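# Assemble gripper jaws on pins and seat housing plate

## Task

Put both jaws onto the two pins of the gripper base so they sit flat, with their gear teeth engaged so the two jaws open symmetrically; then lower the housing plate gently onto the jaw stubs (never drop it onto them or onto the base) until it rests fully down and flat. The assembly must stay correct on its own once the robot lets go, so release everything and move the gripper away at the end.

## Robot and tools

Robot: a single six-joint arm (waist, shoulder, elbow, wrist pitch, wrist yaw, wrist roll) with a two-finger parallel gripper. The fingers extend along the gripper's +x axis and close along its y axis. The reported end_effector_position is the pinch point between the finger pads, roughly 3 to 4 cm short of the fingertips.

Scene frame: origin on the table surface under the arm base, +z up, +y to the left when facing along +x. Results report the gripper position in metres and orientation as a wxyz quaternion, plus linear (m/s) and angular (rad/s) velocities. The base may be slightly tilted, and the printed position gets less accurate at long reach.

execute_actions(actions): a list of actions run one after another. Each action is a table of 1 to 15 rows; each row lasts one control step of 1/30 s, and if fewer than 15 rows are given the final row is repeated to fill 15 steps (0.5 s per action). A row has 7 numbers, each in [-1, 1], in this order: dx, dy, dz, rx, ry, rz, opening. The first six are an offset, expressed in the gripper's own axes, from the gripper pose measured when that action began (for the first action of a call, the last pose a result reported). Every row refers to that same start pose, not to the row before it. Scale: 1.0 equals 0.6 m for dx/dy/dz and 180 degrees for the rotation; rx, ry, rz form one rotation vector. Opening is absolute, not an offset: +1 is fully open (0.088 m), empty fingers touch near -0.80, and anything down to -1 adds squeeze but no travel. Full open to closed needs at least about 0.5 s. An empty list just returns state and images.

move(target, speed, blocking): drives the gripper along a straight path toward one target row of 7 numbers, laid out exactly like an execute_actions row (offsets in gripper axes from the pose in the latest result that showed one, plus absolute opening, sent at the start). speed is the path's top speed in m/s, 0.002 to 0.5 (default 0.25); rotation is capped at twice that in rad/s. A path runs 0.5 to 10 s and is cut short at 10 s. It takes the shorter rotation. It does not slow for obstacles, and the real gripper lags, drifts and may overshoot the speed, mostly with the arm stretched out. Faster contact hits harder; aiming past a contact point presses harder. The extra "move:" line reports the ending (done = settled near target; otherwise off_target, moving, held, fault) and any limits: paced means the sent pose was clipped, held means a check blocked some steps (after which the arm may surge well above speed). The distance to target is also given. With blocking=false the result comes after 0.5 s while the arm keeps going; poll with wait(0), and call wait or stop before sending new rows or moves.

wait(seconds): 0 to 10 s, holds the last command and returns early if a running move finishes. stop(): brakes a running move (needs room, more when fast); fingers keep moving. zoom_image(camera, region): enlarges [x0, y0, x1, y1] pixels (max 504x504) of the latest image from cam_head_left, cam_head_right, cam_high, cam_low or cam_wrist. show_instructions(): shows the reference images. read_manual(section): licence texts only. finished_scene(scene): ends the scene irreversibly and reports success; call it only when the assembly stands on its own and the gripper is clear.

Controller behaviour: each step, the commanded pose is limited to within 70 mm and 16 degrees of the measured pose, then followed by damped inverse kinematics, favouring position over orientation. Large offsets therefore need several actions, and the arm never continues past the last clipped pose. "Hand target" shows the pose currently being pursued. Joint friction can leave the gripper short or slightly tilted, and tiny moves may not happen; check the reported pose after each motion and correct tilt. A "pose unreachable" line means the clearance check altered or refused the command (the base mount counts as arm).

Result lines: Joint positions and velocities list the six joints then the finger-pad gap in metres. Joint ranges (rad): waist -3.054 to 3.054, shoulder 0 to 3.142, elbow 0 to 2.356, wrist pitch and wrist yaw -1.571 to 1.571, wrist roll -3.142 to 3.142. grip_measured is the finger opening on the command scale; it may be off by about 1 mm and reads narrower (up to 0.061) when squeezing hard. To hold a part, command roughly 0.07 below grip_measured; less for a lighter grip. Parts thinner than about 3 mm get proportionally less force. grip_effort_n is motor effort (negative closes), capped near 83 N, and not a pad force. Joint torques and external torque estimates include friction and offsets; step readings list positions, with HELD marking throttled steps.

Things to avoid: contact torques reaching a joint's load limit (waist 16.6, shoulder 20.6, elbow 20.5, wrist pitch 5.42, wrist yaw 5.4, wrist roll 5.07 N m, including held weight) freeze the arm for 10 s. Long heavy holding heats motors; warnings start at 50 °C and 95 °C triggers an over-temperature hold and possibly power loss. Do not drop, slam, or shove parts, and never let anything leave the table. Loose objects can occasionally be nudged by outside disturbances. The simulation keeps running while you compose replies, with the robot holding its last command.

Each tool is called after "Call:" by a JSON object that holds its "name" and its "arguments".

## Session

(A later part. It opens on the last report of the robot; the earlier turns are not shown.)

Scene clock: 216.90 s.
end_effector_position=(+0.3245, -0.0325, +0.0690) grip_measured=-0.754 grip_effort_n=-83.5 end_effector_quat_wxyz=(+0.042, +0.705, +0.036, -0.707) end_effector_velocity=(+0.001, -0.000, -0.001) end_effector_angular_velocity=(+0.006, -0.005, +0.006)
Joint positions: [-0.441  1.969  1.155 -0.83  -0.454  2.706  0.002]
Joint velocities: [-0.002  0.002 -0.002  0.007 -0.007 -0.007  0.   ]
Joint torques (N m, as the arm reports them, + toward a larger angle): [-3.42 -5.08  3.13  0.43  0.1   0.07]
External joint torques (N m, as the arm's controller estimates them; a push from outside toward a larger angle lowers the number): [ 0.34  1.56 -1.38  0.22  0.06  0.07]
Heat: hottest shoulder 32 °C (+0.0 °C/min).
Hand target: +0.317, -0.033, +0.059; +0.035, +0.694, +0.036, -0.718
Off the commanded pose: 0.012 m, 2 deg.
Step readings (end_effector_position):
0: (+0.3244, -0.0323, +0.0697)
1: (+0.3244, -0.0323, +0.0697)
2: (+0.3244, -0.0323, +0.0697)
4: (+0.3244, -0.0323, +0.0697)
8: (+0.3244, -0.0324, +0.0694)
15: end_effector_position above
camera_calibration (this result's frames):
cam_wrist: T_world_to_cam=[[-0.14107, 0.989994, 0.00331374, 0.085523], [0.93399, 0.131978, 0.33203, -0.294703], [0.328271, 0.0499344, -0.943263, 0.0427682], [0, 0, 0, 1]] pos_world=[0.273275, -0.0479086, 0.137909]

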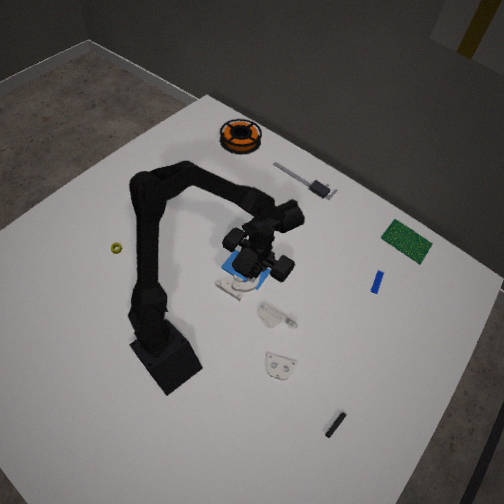

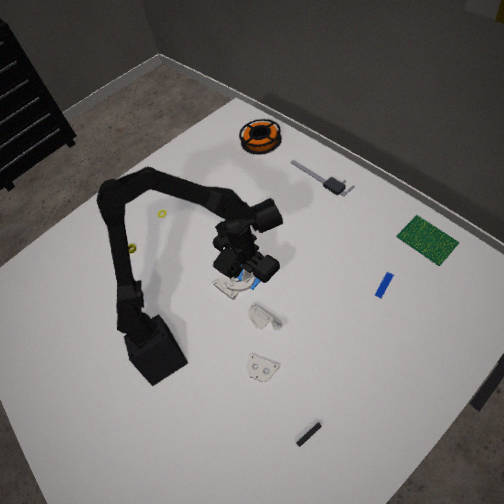

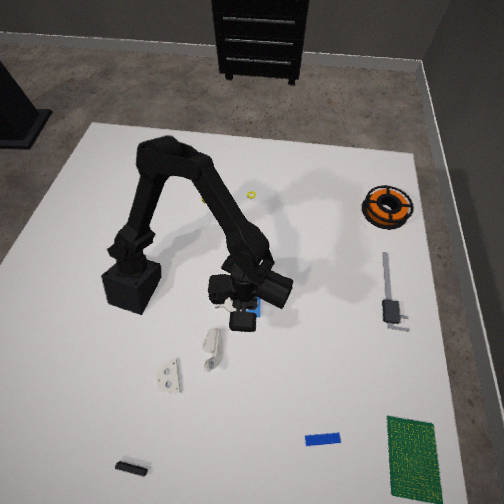

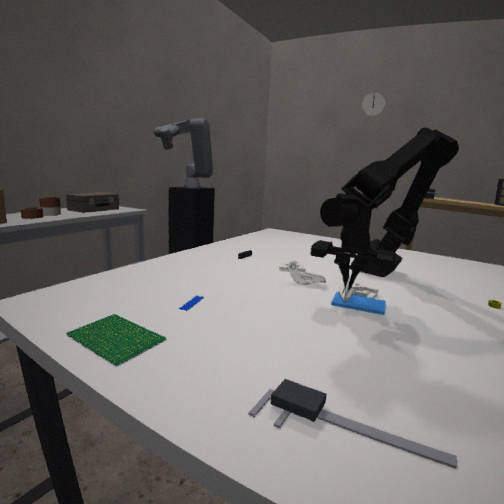

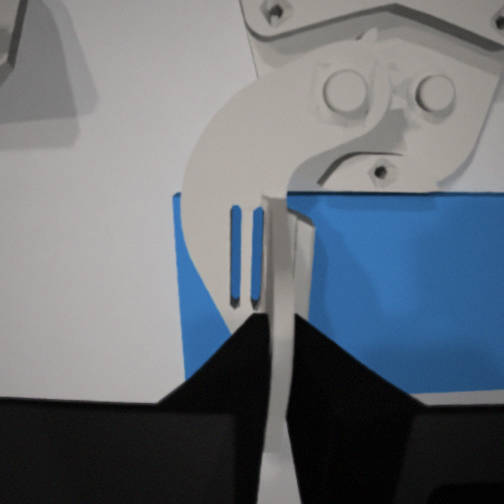

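Call:
{"name": "execute_actions", "arguments": {"actions": [[[0.013,0,0.009,0.002,-0.007,-0.002,-0.85],[0.010,0,0.007,0.002,-0.005,-0.002,-0.8],[0.007,0,0.005,0.001,-0.004,-0.001,-0.77],[0.004,0,0.003,0.001,-0.002,-0.001,-0.755],[0.002,0,0.001,0,-0.001,0,-0.74],[0,0,0,0,0,0,-0.725],[0,0,0,0,0,0,-0.71],[0,0,0,0,0,0,-0.70],[0,0,0,0,0,0,-0.69],[0,0,0,0,0,0,-0.68],[0,0,0,0,0,0,-0.66],[0,0,0,0,0,0,-0.64],[0,0,0,0,0,0,-0.61],[0,0,0,0,0,0,-0.58],[0,0,0,0,0,0,-0.55]]]}}

Call:
{"name": "zoom_image", "arguments": {"camera": "cam_wrist", "region": [224, 0, 504, 200]}}

Call:
{"name": "zoom_image", "arguments": {"camera": "cam_low", "region": [328, 275, 388, 315]}}

Scene clock: 220.03 s.
end_effector_position=(+0.3246, -0.0327, +0.0691) grip_measured=-0.617 grip_effort_n=12.8 end_effector_quat_wxyz=(+0.042, +0.705, +0.036, -0.707) end_effector_velocity=(-0.004, +0.002, +0.001) end_effector_angular_velocity=(+0.013, +0.015, -0.005)
Joint positions: [-0.441  1.969  1.155 -0.829 -0.454  2.706  0.009]
Joint velocities: [-0.002 -0.002 -0.002 -0.022 -0.007 -0.007  0.038]
Joint torques (N m, as the arm reports them, + toward a larger angle): [-4.16 -7.36  4.91  0.11  0.02 -0.02]
External joint torques (N m, as the arm's controller estimates them; a push from outside toward a larger angle lowers the number): [-0.43 -0.69  0.42 -0.08 -0.02 -0.02]
Heat: hottest shoulder 32 °C (+0.0 °C/min).
Hand target: +0.325, -0.033, +0.069; +0.042, +0.705, +0.036, -0.707
Off the commanded pose: 0.000 m, 0 deg.
Step readings (end_effector_position):
0: (+0.3246, -0.0326, +0.0690)
1: (+0.3246, -0.0326, +0.0690)
2: (+0.3247, -0.0326, +0.0690)
4: (+0.3247, -0.0326, +0.0690)
8: (+0.3246, -0.0327, +0.0691)
15: end_effector_position above
camera_calibration (this result's frames):
cam_wrist: T_world_to_cam=[[-0.141072, 0.989995, 0.00295506, 0.0857259], [0.933719, 0.132059, 0.332761, -0.294787], [0.329041, 0.0497023, -0.943007, 0.0425092], [0, 0, 0, 1]] pos_world=[0.273354, -0.0480517, 0.137927]

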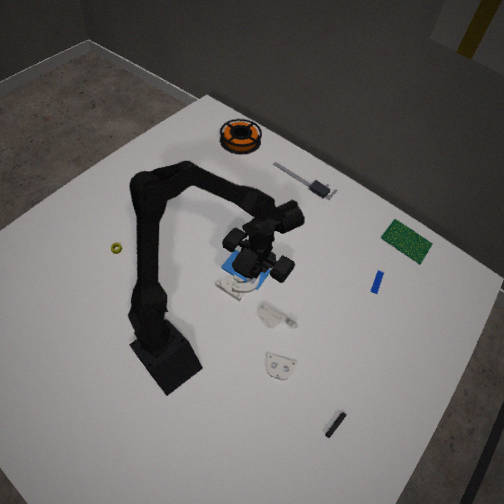

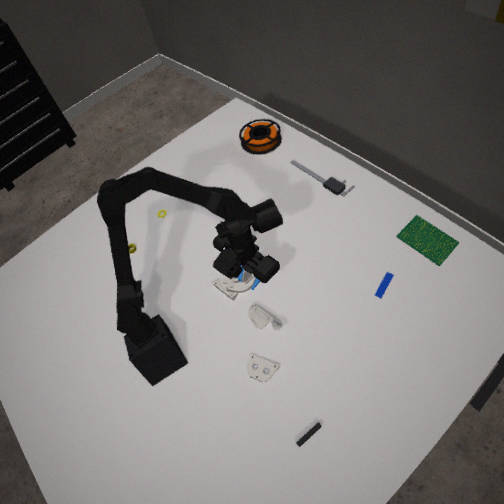

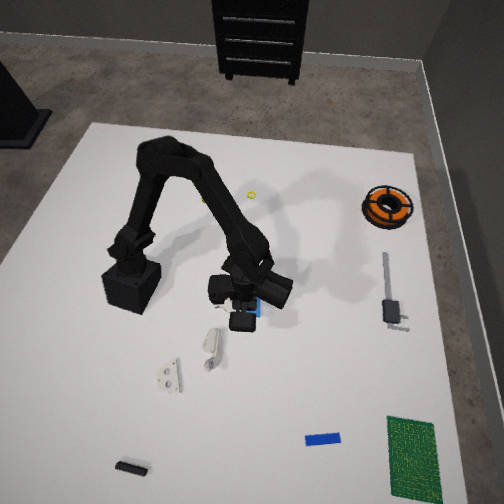

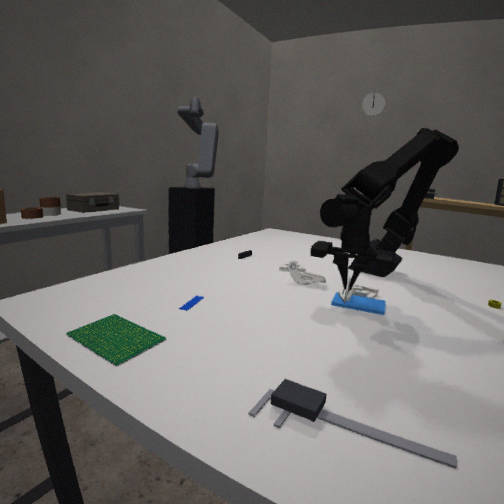

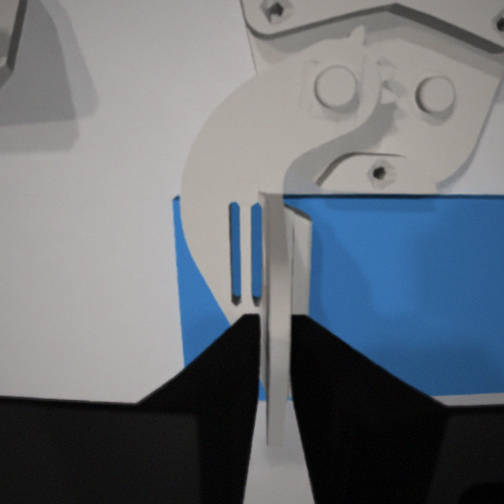

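Region (224, 0, 504, 200) of cam_wrist's 504x504 image, scaled by 1.800, with more detail than that image has; it fills the top 360 rows of this view, and the rest is white.

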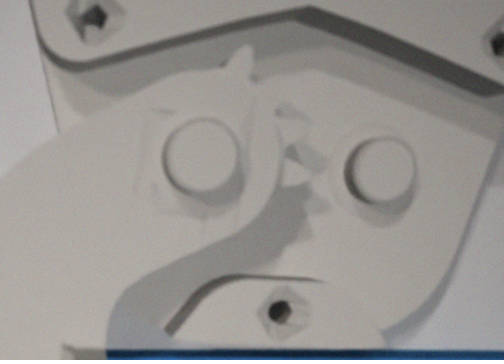

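Region (328, 275, 388, 315) of cam_low's 504x504 image, scaled by 8.400, with more detail than that image has.

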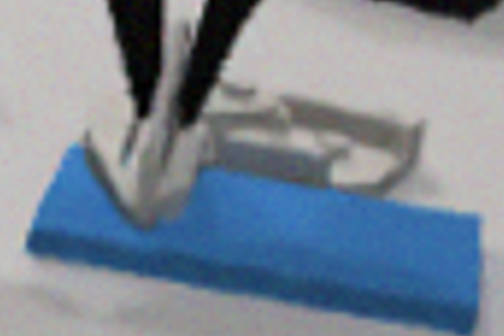

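Call:
{"name": "execute_actions", "arguments": {"actions": []}}

Call:
{"name": "zoom_image", "arguments": {"camera": "cam_wrist", "region": [224, 0, 504, 200]}}

Call:
{"name": "zoom_image", "arguments": {"camera": "cam_low", "region": [328, 275, 388, 315]}}

Scene clock: 222.10 s.
end_effector_position=(+0.3246, -0.0327, +0.0691) grip_measured=-0.553 grip_effort_n=13.3 end_effector_quat_wxyz=(+0.042, +0.705, +0.036, -0.707) end_effector_velocity=(-0.001, +0.003, +0.001) end_effector_angular_velocity=(+0.023, -0.002, +0.002)
Joint positions: [-0.441  1.969  1.155 -0.829 -0.454  2.706  0.012]
Joint velocities: [-0.002 -0.002 -0.002 -0.007 -0.022 -0.007 -0.   ]
Joint torques (N m, as the arm reports them, + toward a larger angle): [-4.16 -7.38  4.92  0.1   0.01 -0.03]
External joint torques (N m, as the arm's controller estimates them; a push from outside toward a larger angle lowers the number): [-0.43 -0.75  0.48 -0.09 -0.03 -0.03]
Heat: hottest shoulder 32 °C (+0.0 °C/min).
Hand target: +0.325, -0.033, +0.069; +0.042, +0.705, +0.036, -0.707
Off the commanded pose: 0.000 m, 0 deg.
camera_calibration (this result's frames):
cam_wrist: T_world_to_cam=[[-0.141072, 0.989995, 0.00295506, 0.0857259], [0.933719, 0.132059, 0.332761, -0.294787], [0.329041, 0.0497023, -0.943007, 0.0425092], [0, 0, 0, 1]] pos_world=[0.273354, -0.0480517, 0.137927]

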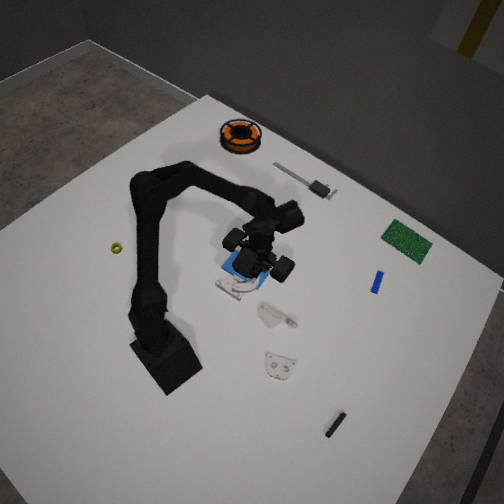

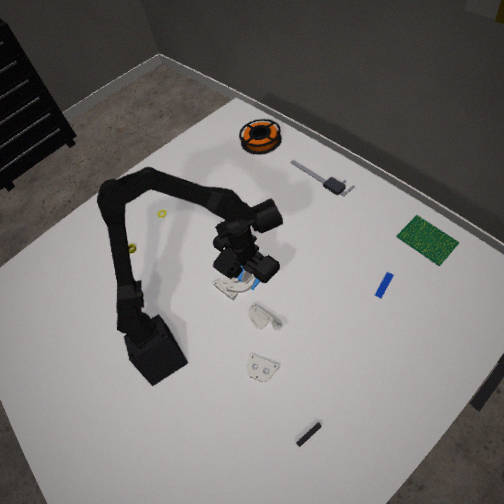

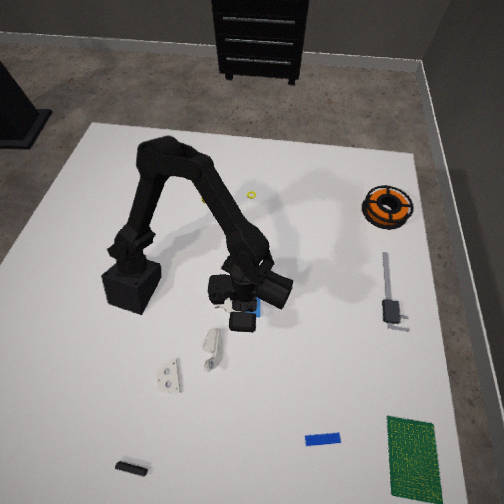

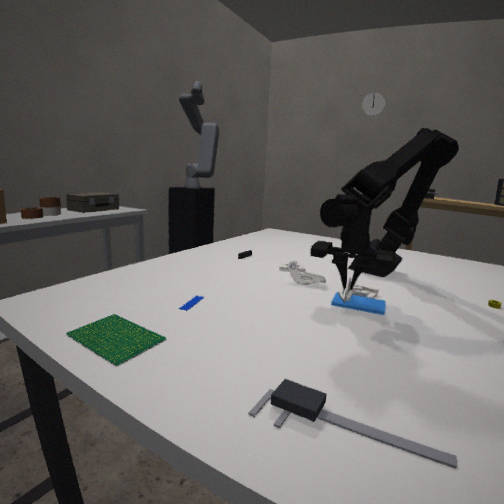

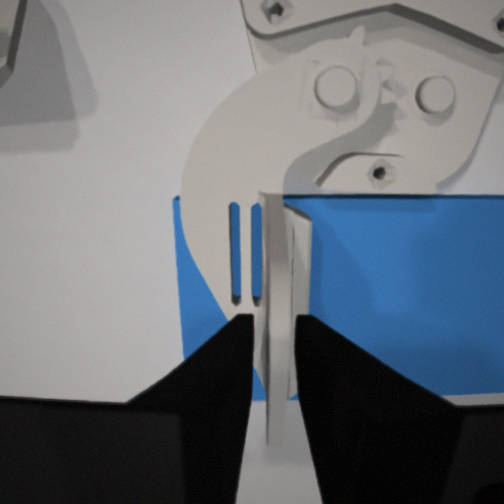

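Region (224, 0, 504, 200) of cam_wrist's 504x504 image, scaled by 1.800, with more detail than that image has; it fills the top 360 rows of this view, and the rest is white.

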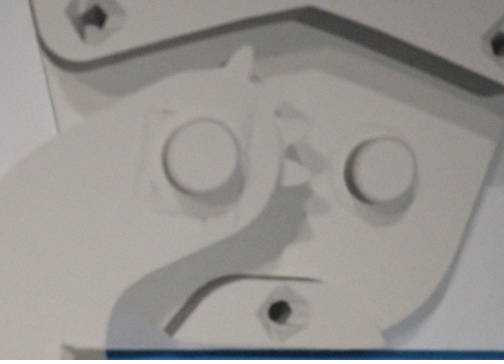

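Region (328, 275, 388, 315) of cam_low's 504x504 image, scaled by 8.400, with more detail than that image has.

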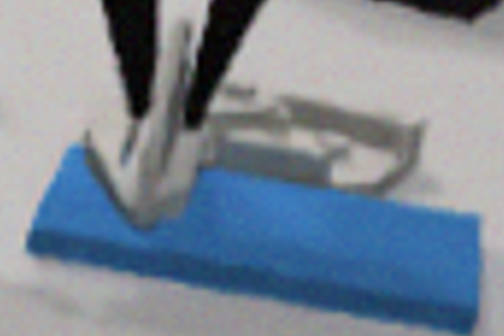

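Call:
{"name": "execute_actions", "arguments": {"actions": [[[-0.002,0,0,0,0,0,-0.45],[-0.008,0,-0.001,0,0,0,-0.35],[-0.017,0,-0.002,0,0,0,-0.3],[-0.028,0,-0.003,0,0,0,-0.3],[-0.040,0,-0.004,0,0,0,-0.3],[-0.052,0,-0.005,0,0,0,-0.3],[-0.063,0,-0.005,0,0,0,-0.3],[-0.073,0,-0.005,0,0,0,-0.3],[-0.081,0,-0.005,0,0,0,-0.3],[-0.086,0,-0.005,0,0,0,-0.3],[-0.087,0,-0.003,0,0,0,-0.3],[-0.087,0.006,0.002,-0.02,0,0,-0.3],[-0.087,0.015,0.009,-0.045,0,0,-0.25],[-0.087,0.025,0.018,-0.07,0,0,-0.2],[-0.087,0.036,0.026,-0.095,0,0,-0.15]],[[-0.004,0.0355,0.035,-0.079,0,0,-0.1],[-0.004,0.045,0.0447,-0.103,0,0,-0.05],[-0.004,0.0544,0.054,-0.127,0,0,0],[-0.004,0.0639,0.0635,-0.151,0,0,0.05],[-0.004,0.0734,0.0729,-0.175,0,0,0.1],[-0.004,0.0828,0.0823,-0.199,0,0,0.15],[-0.004,0.0923,0.0917,-0.223,0,0,0.15],[-0.004,0.1018,0.1011,-0.247,0,0,0.15],[-0.004,0.1112,0.1105,-0.271,0,0,0.15],[-0.004,0.1207,0.1199,-0.294,0,0,0.15],[-0.004,0.1302,0.1293,-0.318,0,0,0.15],[-0.004,0.1396,0.1387,-0.342,0,0,0.15],[-0.004,0.1491,0.1481,-0.366,0,0,0.15],[-0.004,0.1586,0.1575,-0.39,0,0,0.15],[-0.004,0.168,0.1669,-0.414,0,0,0.15]],[[0,-0.0173,0.054,-0.075,0.002,0.012,0.15],[0,-0.021,0.0651,-0.088,0.004,0.026,0.15],[0.002,-0.0245,0.0762,-0.096,0.006,0.04,0.15],[0.004,-0.0275,0.0858,-0.1006,0.009,0.056,0.15],[0.007,-0.0301,0.0937,-0.1006,0.012,0.072,0.15],[0.010,-0.0321,0.1,-0.1006,0.014,0.088,0.15],[0.013,-0.0337,0.105,-0.1006,0.017,0.104,0.15],[0.016,-0.0347,0.108,-0.1006,0.019,0.12,0.15],[0.019,-0.0357,0.111,-0.1006,0.022,0.134,0.15],[0.022,-0.0357,0.111,-0.1006,0.024,0.146,0.15],[0.024,-0.0357,0.111,-0.1006,0.025,0.155,0.15],[0.025,-0.0357,0.111,-0.1006,0.026,0.16,0.15]]]}}

Scene clock: 239.07 s.
end_effector_position=(+0.2279, -0.2015, +0.1229) grip_measured=+0.147 grip_effort_n=12.3 end_effector_quat_wxyz=(+0.640, +0.580, +0.359, -0.354) end_effector_velocity=(+0.002, +0.009, -0.031) end_effector_angular_velocity=(+0.055, -0.308, +0.085)
Joint positions: [-1.199  2.007  0.928 -0.539 -0.71   0.546  0.046]
Joint velocities: [-0.071  0.051 -0.227  0.359 -0.3   -0.037 -0.   ]
Joint torques (N m, as the arm reports them, + toward a larger angle): [-2.31 -5.32  5.1   0.94 -0.39 -0.17]
External joint torques (N m, as the arm's controller estimates them; a push from outside toward a larger angle lowers the number): [-0.33  1.07 -0.81  0.04 -0.09 -0.13]
External joint torques at the end of the 1st action: [-0.97 -2.26 -0.34 -0.08  0.06 -0.14]
External joint torques at the end of the 2nd action: [-0.61  1.08 -0.15  0.09  0.08 -0.13]
Heat: hottest shoulder 34 °C (+2.0 °C/min).
Hand target: +0.227, -0.200, +0.116; +0.642, +0.587, +0.357, -0.341
Off the commanded pose: 0.008 m, 2 deg.
Step readings (end_effector_position; steps 1 to 15: 1st action; 16 to 30: 2nd action; 31 to 45: 3rd action):
0: (+0.3246, -0.0327, +0.0691)
1: (+0.3246, -0.0327, +0.0691)
2: (+0.3243, -0.0326, +0.0691)
4: (+0.3218, -0.0318, +0.0708)
8: (+0.3208, -0.0320, +0.0869)
15: (+0.3229, -0.0394, +0.1184)
16: (+0.3205, -0.0442, +0.1196)
17: (+0.3175, -0.0505, +0.1206)
19: (+0.3095, -0.0644, +0.1231)
23: (+0.2941, -0.0925, +0.1279)
30: (+0.2653, -0.1410, +0.1282)
31: (+0.2615, -0.1480, +0.1287)
32: (+0.2577, -0.1554, +0.1294)
34: (+0.2499, -0.1693, +0.1307)
38: (+0.2361, -0.1915, +0.1297)
45: end_effector_position above
camera_calibration (this result's frames):
cam_wrist: T_world_to_cam=[[-0.87306, -0.107098, -0.475705, 0.243591], [-0.233111, 0.948549, 0.214275, 0.244956], [0.428281, 0.297967, -0.853106, 0.149879], [0, 0, 0, 1]] pos_world=[0.205581, -0.250923, 0.191253]

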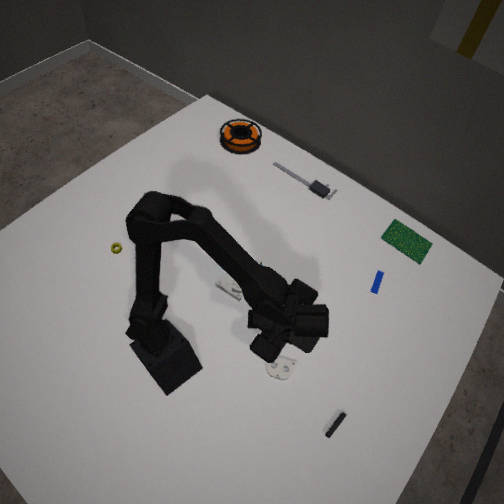

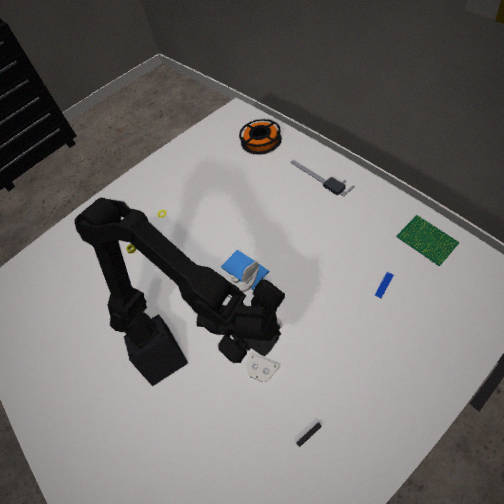

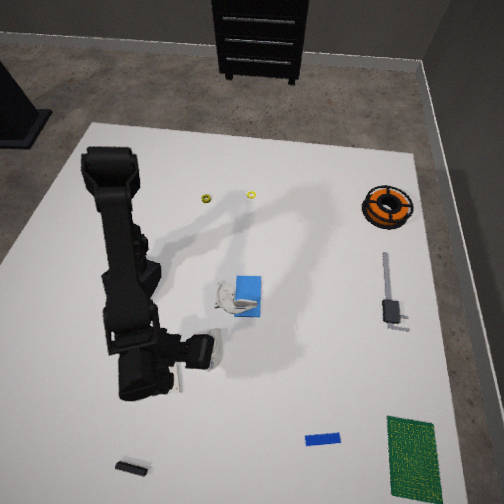

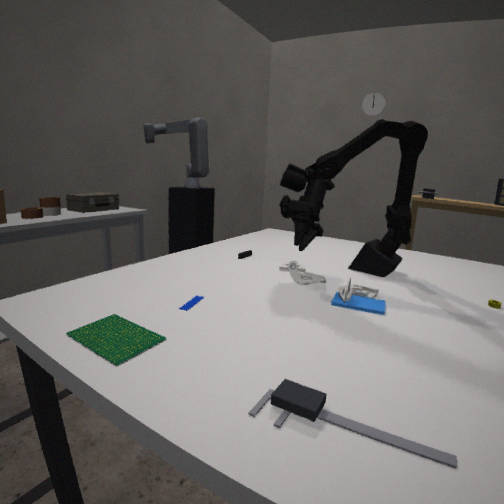

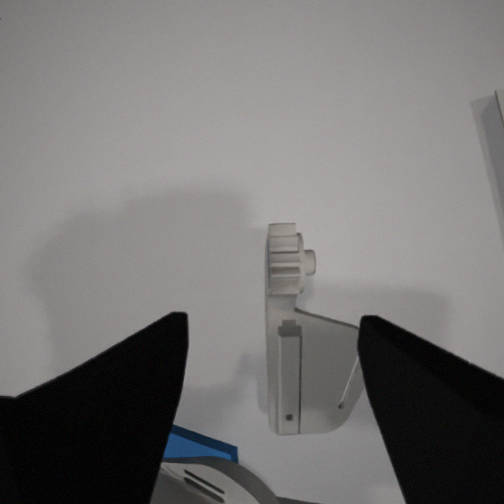

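Call:
{"name": "execute_actions", "arguments": {"actions": []}}

Scene clock: 244.63 s.
end_effector_position=(+0.2305, -0.2015, +0.1221) grip_measured=+0.147 grip_effort_n=12.3 end_effector_quat_wxyz=(+0.649, +0.581, +0.354, -0.341) end_effector_velocity=(+0.002, +0.003, +0.001) end_effector_angular_velocity=(+0.014, -0.013, +0.014)
Joint positions: [-1.2    2.009  0.914 -0.505 -0.736  0.542  0.046]
Joint velocities: [ 0.002  0.002  0.002 -0.007 -0.022 -0.007  0.   ]
Joint torques (N m, as the arm reports them, + toward a larger angle): [-2.82 -5.07  4.63  0.87 -0.36 -0.17]
External joint torques (N m, as the arm's controller estimates them; a push from outside toward a larger angle lowers the number): [-0.54  0.89 -0.93  0.03 -0.09 -0.13]
Heat: hottest shoulder 34 °C (+2.0 °C/min).
Hand target: +0.227, -0.200, +0.116; +0.642, +0.587, +0.357, -0.341
Off the commanded pose: 0.008 m, 1 deg.
camera_calibration (this result's frames):
cam_wrist: T_world_to_cam=[[-0.857151, -0.122575, -0.500267, 0.241727], [-0.253579, 0.945832, 0.202731, 0.251279], [0.448319, 0.300628, -0.841803, 0.142643], [0, 0, 0, 1]] pos_world=[0.206966, -0.250921, 0.190063]

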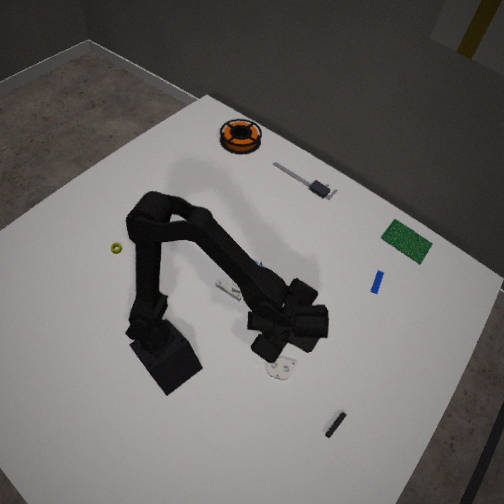

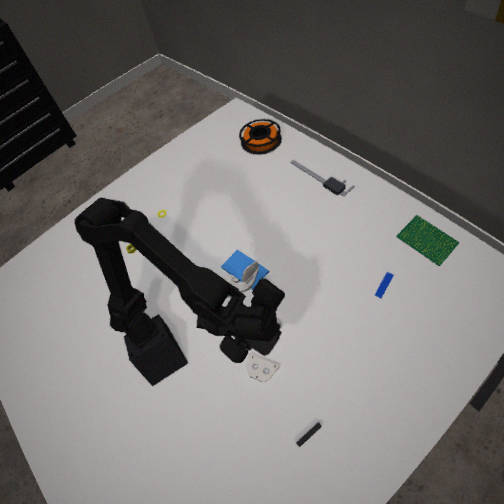

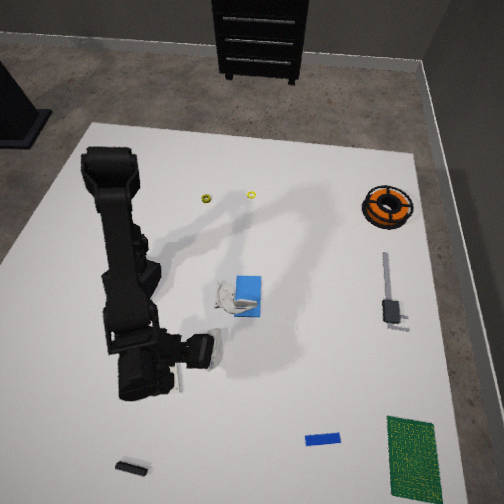

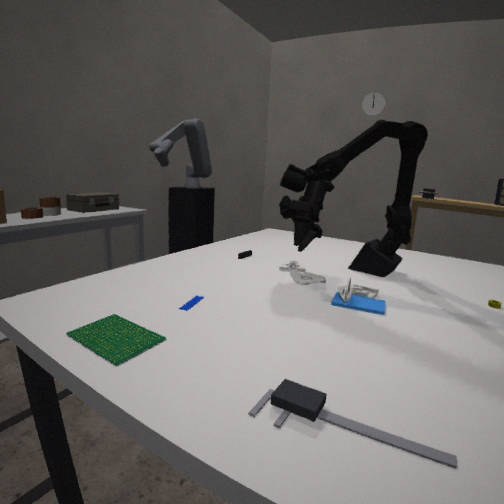

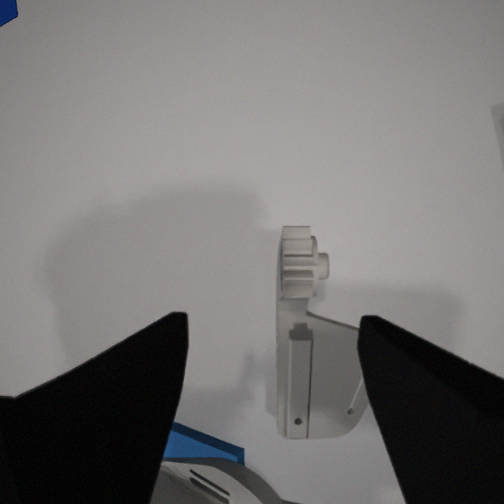

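Call:
{"name": "zoom_image", "arguments": {"camera": "cam_wrist", "region": [220, 200, 420, 450]}}

Call:
{"name": "zoom_image", "arguments": {"camera": "cam_low", "region": [260, 230, 410, 330]}}

Region (220, 200, 420, 450) of cam_wrist's 504x504 image, scaled by 2.016, with more detail than that image has; it fills the left 403 columns of this view, and the rest is white.

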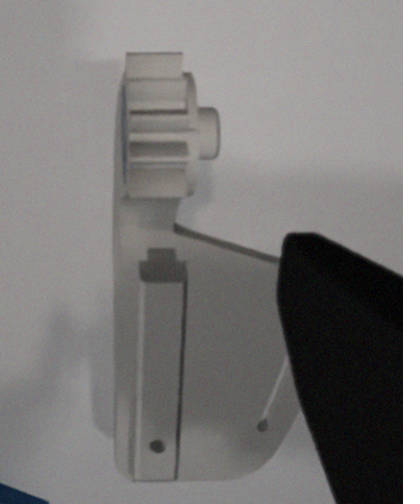

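Region (260, 230, 410, 330) of cam_low's 504x504 image, scaled by 3.360, with more detail than that image has.

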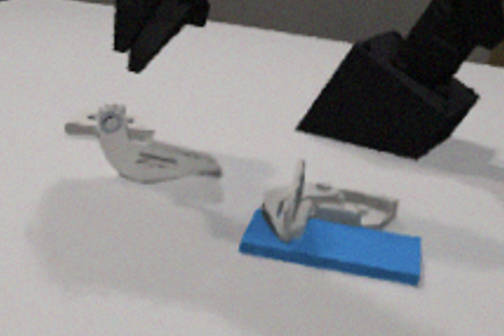

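Call:
{"name": "execute_actions", "arguments": {"actions": [[[0.008,-0.014,-0.004,0.002,0.004,-0.002,0.15],[0.013,-0.019,-0.005,0,0.004,-0.003,0.15],[0.019,-0.024,-0.006,-0.003,0.004,-0.004,0.15],[0.026,-0.028,-0.007,-0.006,0.004,-0.005,0.15],[0.033,-0.031,-0.008,-0.009,0.004,-0.006,0.15],[0.041,-0.033,-0.008,-0.011,0.004,-0.007,0.15],[0.049,-0.035,-0.008,-0.013,0.004,-0.008,0.15],[0.056,-0.035,-0.008,-0.014,0.004,-0.008,0.15],[0.063,-0.035,-0.008,-0.014,0.004,-0.008,0.15],[0.069,-0.035,-0.008,-0.014,0.004,-0.008,0.15],[0.074,-0.035,-0.008,-0.014,0.004,-0.008,0.15],[0.078,-0.035,-0.008,-0.014,0.004,-0.008,0.15],[0.081,-0.035,-0.008,-0.014,0.004,-0.008,0.15]]]}}

Call:
{"name": "execute_actions", "arguments": {"actions": []}}

Scene clock: 262.57 s.
end_effector_position=(+0.2388, -0.2011, +0.0787) grip_measured=+0.147 grip_effort_n=12.3 end_effector_quat_wxyz=(+0.662, +0.559, +0.370, -0.334) end_effector_velocity=(+0.023, +0.005, -0.042) end_effector_angular_velocity=(+0.036, +0.015, +0.002)
Joint positions: [-1.128  2.105  0.84  -0.288 -0.726  0.568  0.046]
Joint velocities: [ 0.115  0.12  -0.022  0.198 -0.007  0.139 -0.   ]
Joint torques (N m, as the arm reports them, + toward a larger angle): [-2.98 -5.55  4.27  0.93 -0.13  0.09]
External joint torques (N m, as the arm's controller estimates them; a push from outside toward a larger angle lowers the number): [-0.13  1.01 -0.83  0.04  0.1   0.11]
Heat: hottest shoulder 33 °C (+1.0 °C/min).
Hand target: +0.237, -0.200, +0.070; +0.654, +0.564, +0.373, -0.338
Off the commanded pose: 0.009 m, 1 deg.
Step readings (end_effector_position):
0: (+0.2305, -0.2015, +0.1221)
1: (+0.2305, -0.2016, +0.1220)
2: (+0.2304, -0.2018, +0.1214)
4: (+0.2296, -0.2023, +0.1181)
8: (+0.2281, -0.2022, +0.1020)
15: end_effector_position above
camera_calibration (this result's frames):
cam_wrist: T_world_to_cam=[[-0.857836, -0.181355, -0.480861, 0.213943], [-0.299921, 0.936469, 0.18186, 0.272613], [0.41733, 0.300226, -0.857729, 0.110766], [0, 0, 0, 1]] pos_world=[0.219064, -0.249749, 0.148307]

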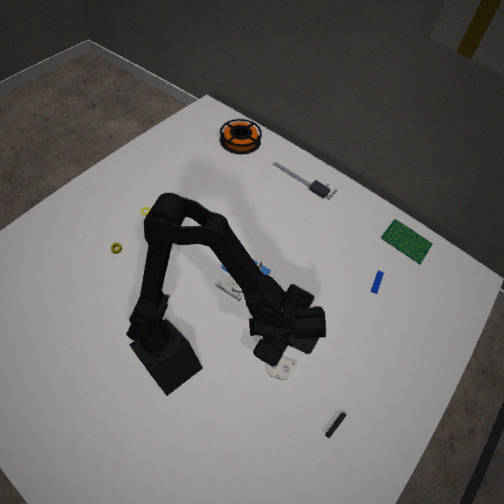

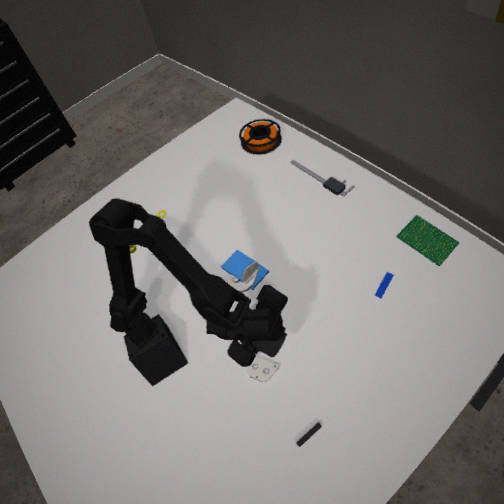

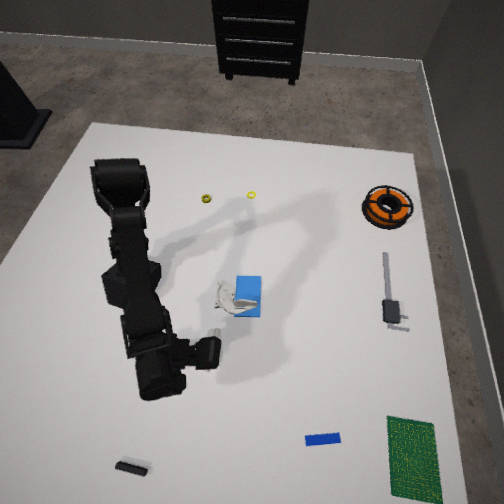

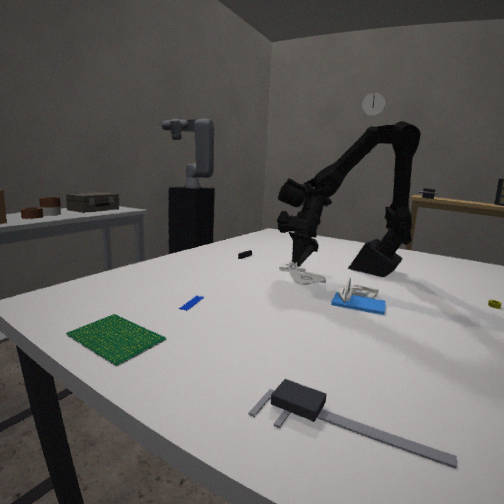

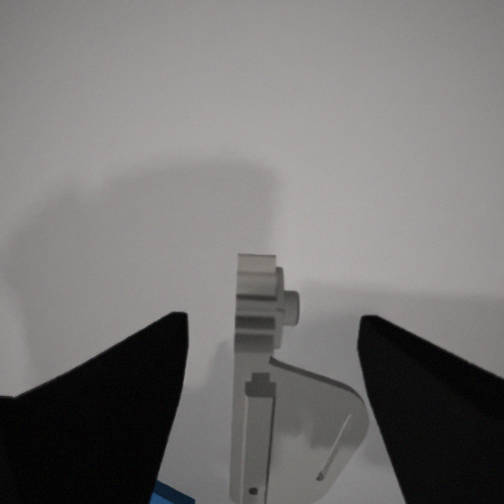

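Scene clock: 262.57 s.
end_effector_position=(+0.2388, -0.2011, +0.0787) grip_measured=+0.147 grip_effort_n=12.3 end_effector_quat_wxyz=(+0.662, +0.559, +0.370, -0.334) end_effector_velocity=(+0.023, +0.005, -0.042) end_effector_angular_velocity=(+0.036, +0.015, +0.002)
Joint positions: [-1.128  2.105  0.84  -0.288 -0.726  0.568  0.046]
Joint velocities: [ 0.115  0.12  -0.022  0.198 -0.007  0.139 -0.   ]
Joint torques (N m, as the arm reports them, + toward a larger angle): [-2.98 -5.55  4.27  0.93 -0.13  0.09]
External joint torques (N m, as the arm's controller estimates them; a push from outside toward a larger angle lowers the number): [-0.13  1.01 -0.83  0.04  0.1   0.11]
Heat: hottest shoulder 33 °C (+1.0 °C/min).
Hand target: +0.237, -0.200, +0.070; +0.654, +0.564, +0.373, -0.338
Off the commanded pose: 0.009 m, 1 deg.
camera_calibration (this result's frames):
cam_wrist: T_world_to_cam=[[-0.857836, -0.181355, -0.480861, 0.213943], [-0.299921, 0.936469, 0.18186, 0.272613], [0.41733, 0.300226, -0.857729, 0.110766], [0, 0, 0, 1]] pos_world=[0.219064, -0.249749, 0.148307]

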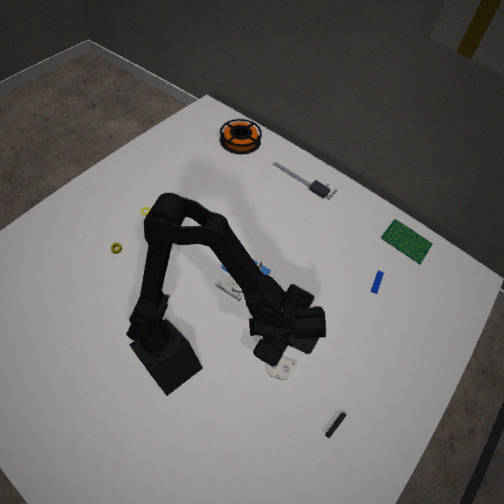

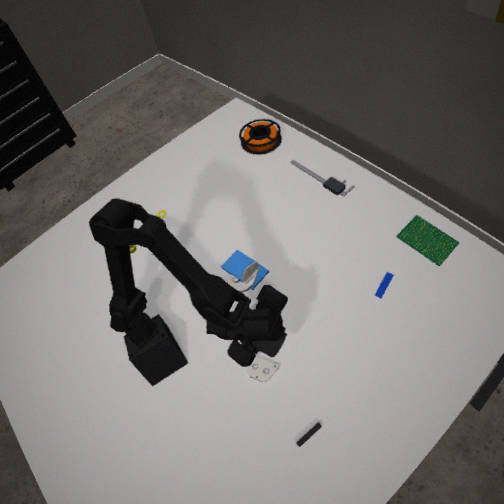

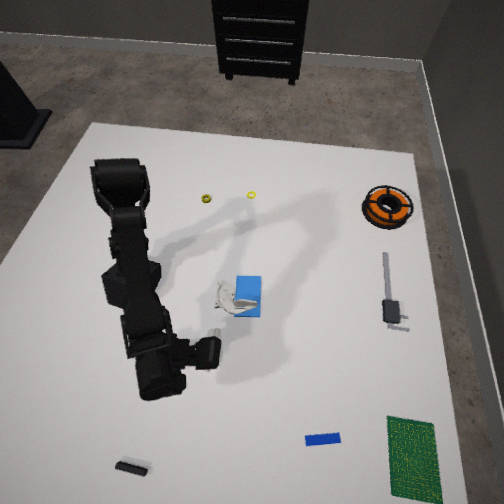

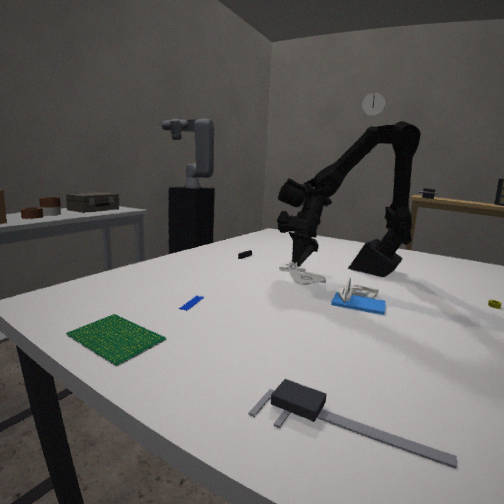

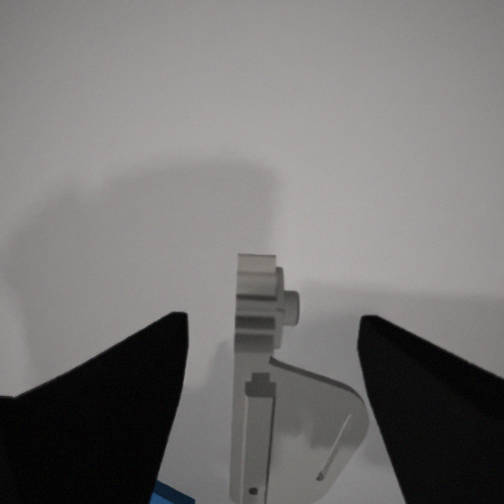

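Call:
{"name": "execute_actions", "arguments": {"actions": [[[0.013,-0.009,-0.004,0.005,0.003,-0.003,0.12],[0.016,-0.009,-0.004,0.005,0.003,-0.003,0.09],[0.020,-0.009,-0.005,0.005,0.003,-0.003,0.06],[0.025,-0.009,-0.005,0.005,0.003,-0.003,0.03],[0.030,-0.009,-0.006,0.005,0.003,-0.003,0.0],[0.035,-0.009,-0.006,0.005,0.003,-0.003,-0.03],[0.039,-0.009,-0.006,0.005,0.003,-0.003,-0.06],[0.043,-0.009,-0.006,0.005,0.003,-0.003,-0.09],[0.046,-0.009,-0.006,0.005,0.003,-0.003,-0.12],[0.048,-0.009,-0.006,0.005,0.003,-0.003,-0.15],[0.049,-0.009,-0.006,0.005,0.003,-0.003,-0.17],[0.049,-0.009,-0.006,0.005,0.003,-0.003,-0.19],[0.049,-0.009,-0.006,0.005,0.003,-0.003,-0.2]]]}}

Scene clock: 269.20 s.
end_effector_position=(+0.2519, -0.2012, +0.0577) grip_measured=-0.176 grip_effort_n=-15.6 end_effector_quat_wxyz=(+0.663, +0.559, +0.369, -0.333) end_effector_velocity=(+0.002, -0.006, -0.004) end_effector_angular_velocity=(-0.014, -0.008, -0.011)
Joint positions: [-1.069  2.166  0.824 -0.155 -0.725  0.647  0.03 ]
Joint velocities: [ 0.002  0.022 -0.002  0.051  0.007  0.022 -0.013]
Joint torques (N m, as the arm reports them, + toward a larger angle): [-2.82 -5.58  4.09  0.94 -0.1   0.08]
External joint torques (N m, as the arm's controller estimates them; a push from outside toward a larger angle lowers the number): [-0.05  0.97 -0.63  0.04  0.1   0.11]
Heat: hottest shoulder 32 °C (+0.0 °C/min).
Hand target: +0.248, -0.199, +0.051; +0.655, +0.564, +0.373, -0.337
Off the commanded pose: 0.008 m, 1 deg.
Step readings (end_effector_position):
0: (+0.2406, -0.2023, +0.0771)
1: (+0.2407, -0.2024, +0.0771)
2: (+0.2409, -0.2027, +0.0769)
4: (+0.2423, -0.2033, +0.0755)
8: (+0.2472, -0.2022, +0.0675)
15: end_effector_position above
camera_calibration (this result's frames):
cam_wrist: T_world_to_cam=[[-0.856433, -0.182562, -0.482901, 0.214598], [-0.301157, 0.936413, 0.180095, 0.280836], [0.419317, 0.299669, -0.856955, 0.0866607], [0, 0, 0, 1]] pos_world=[0.232027, -0.249771, 0.127317]

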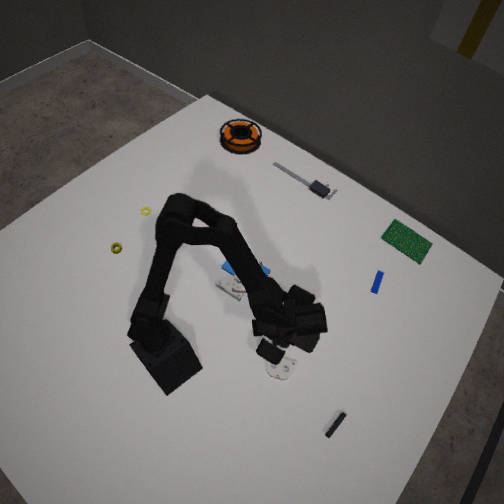

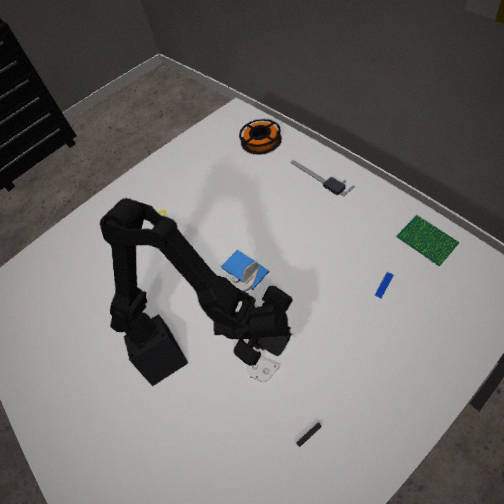

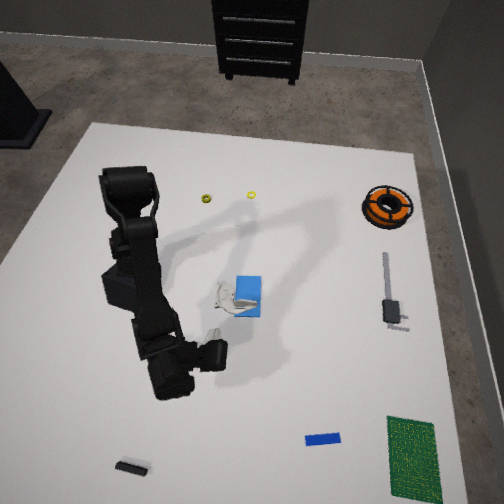

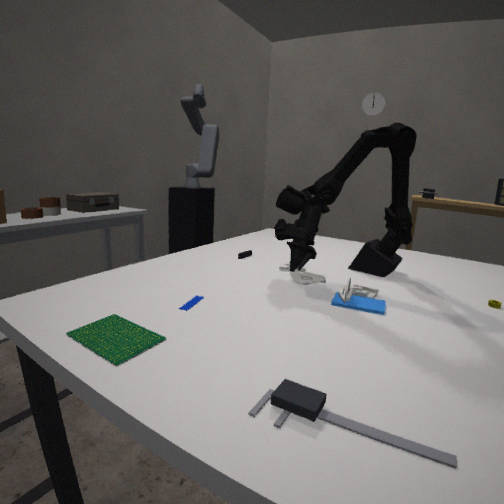

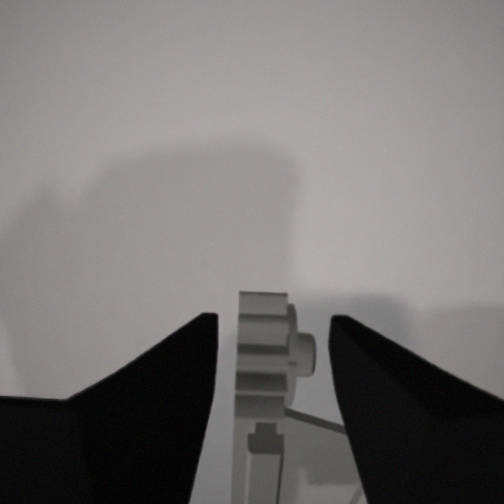

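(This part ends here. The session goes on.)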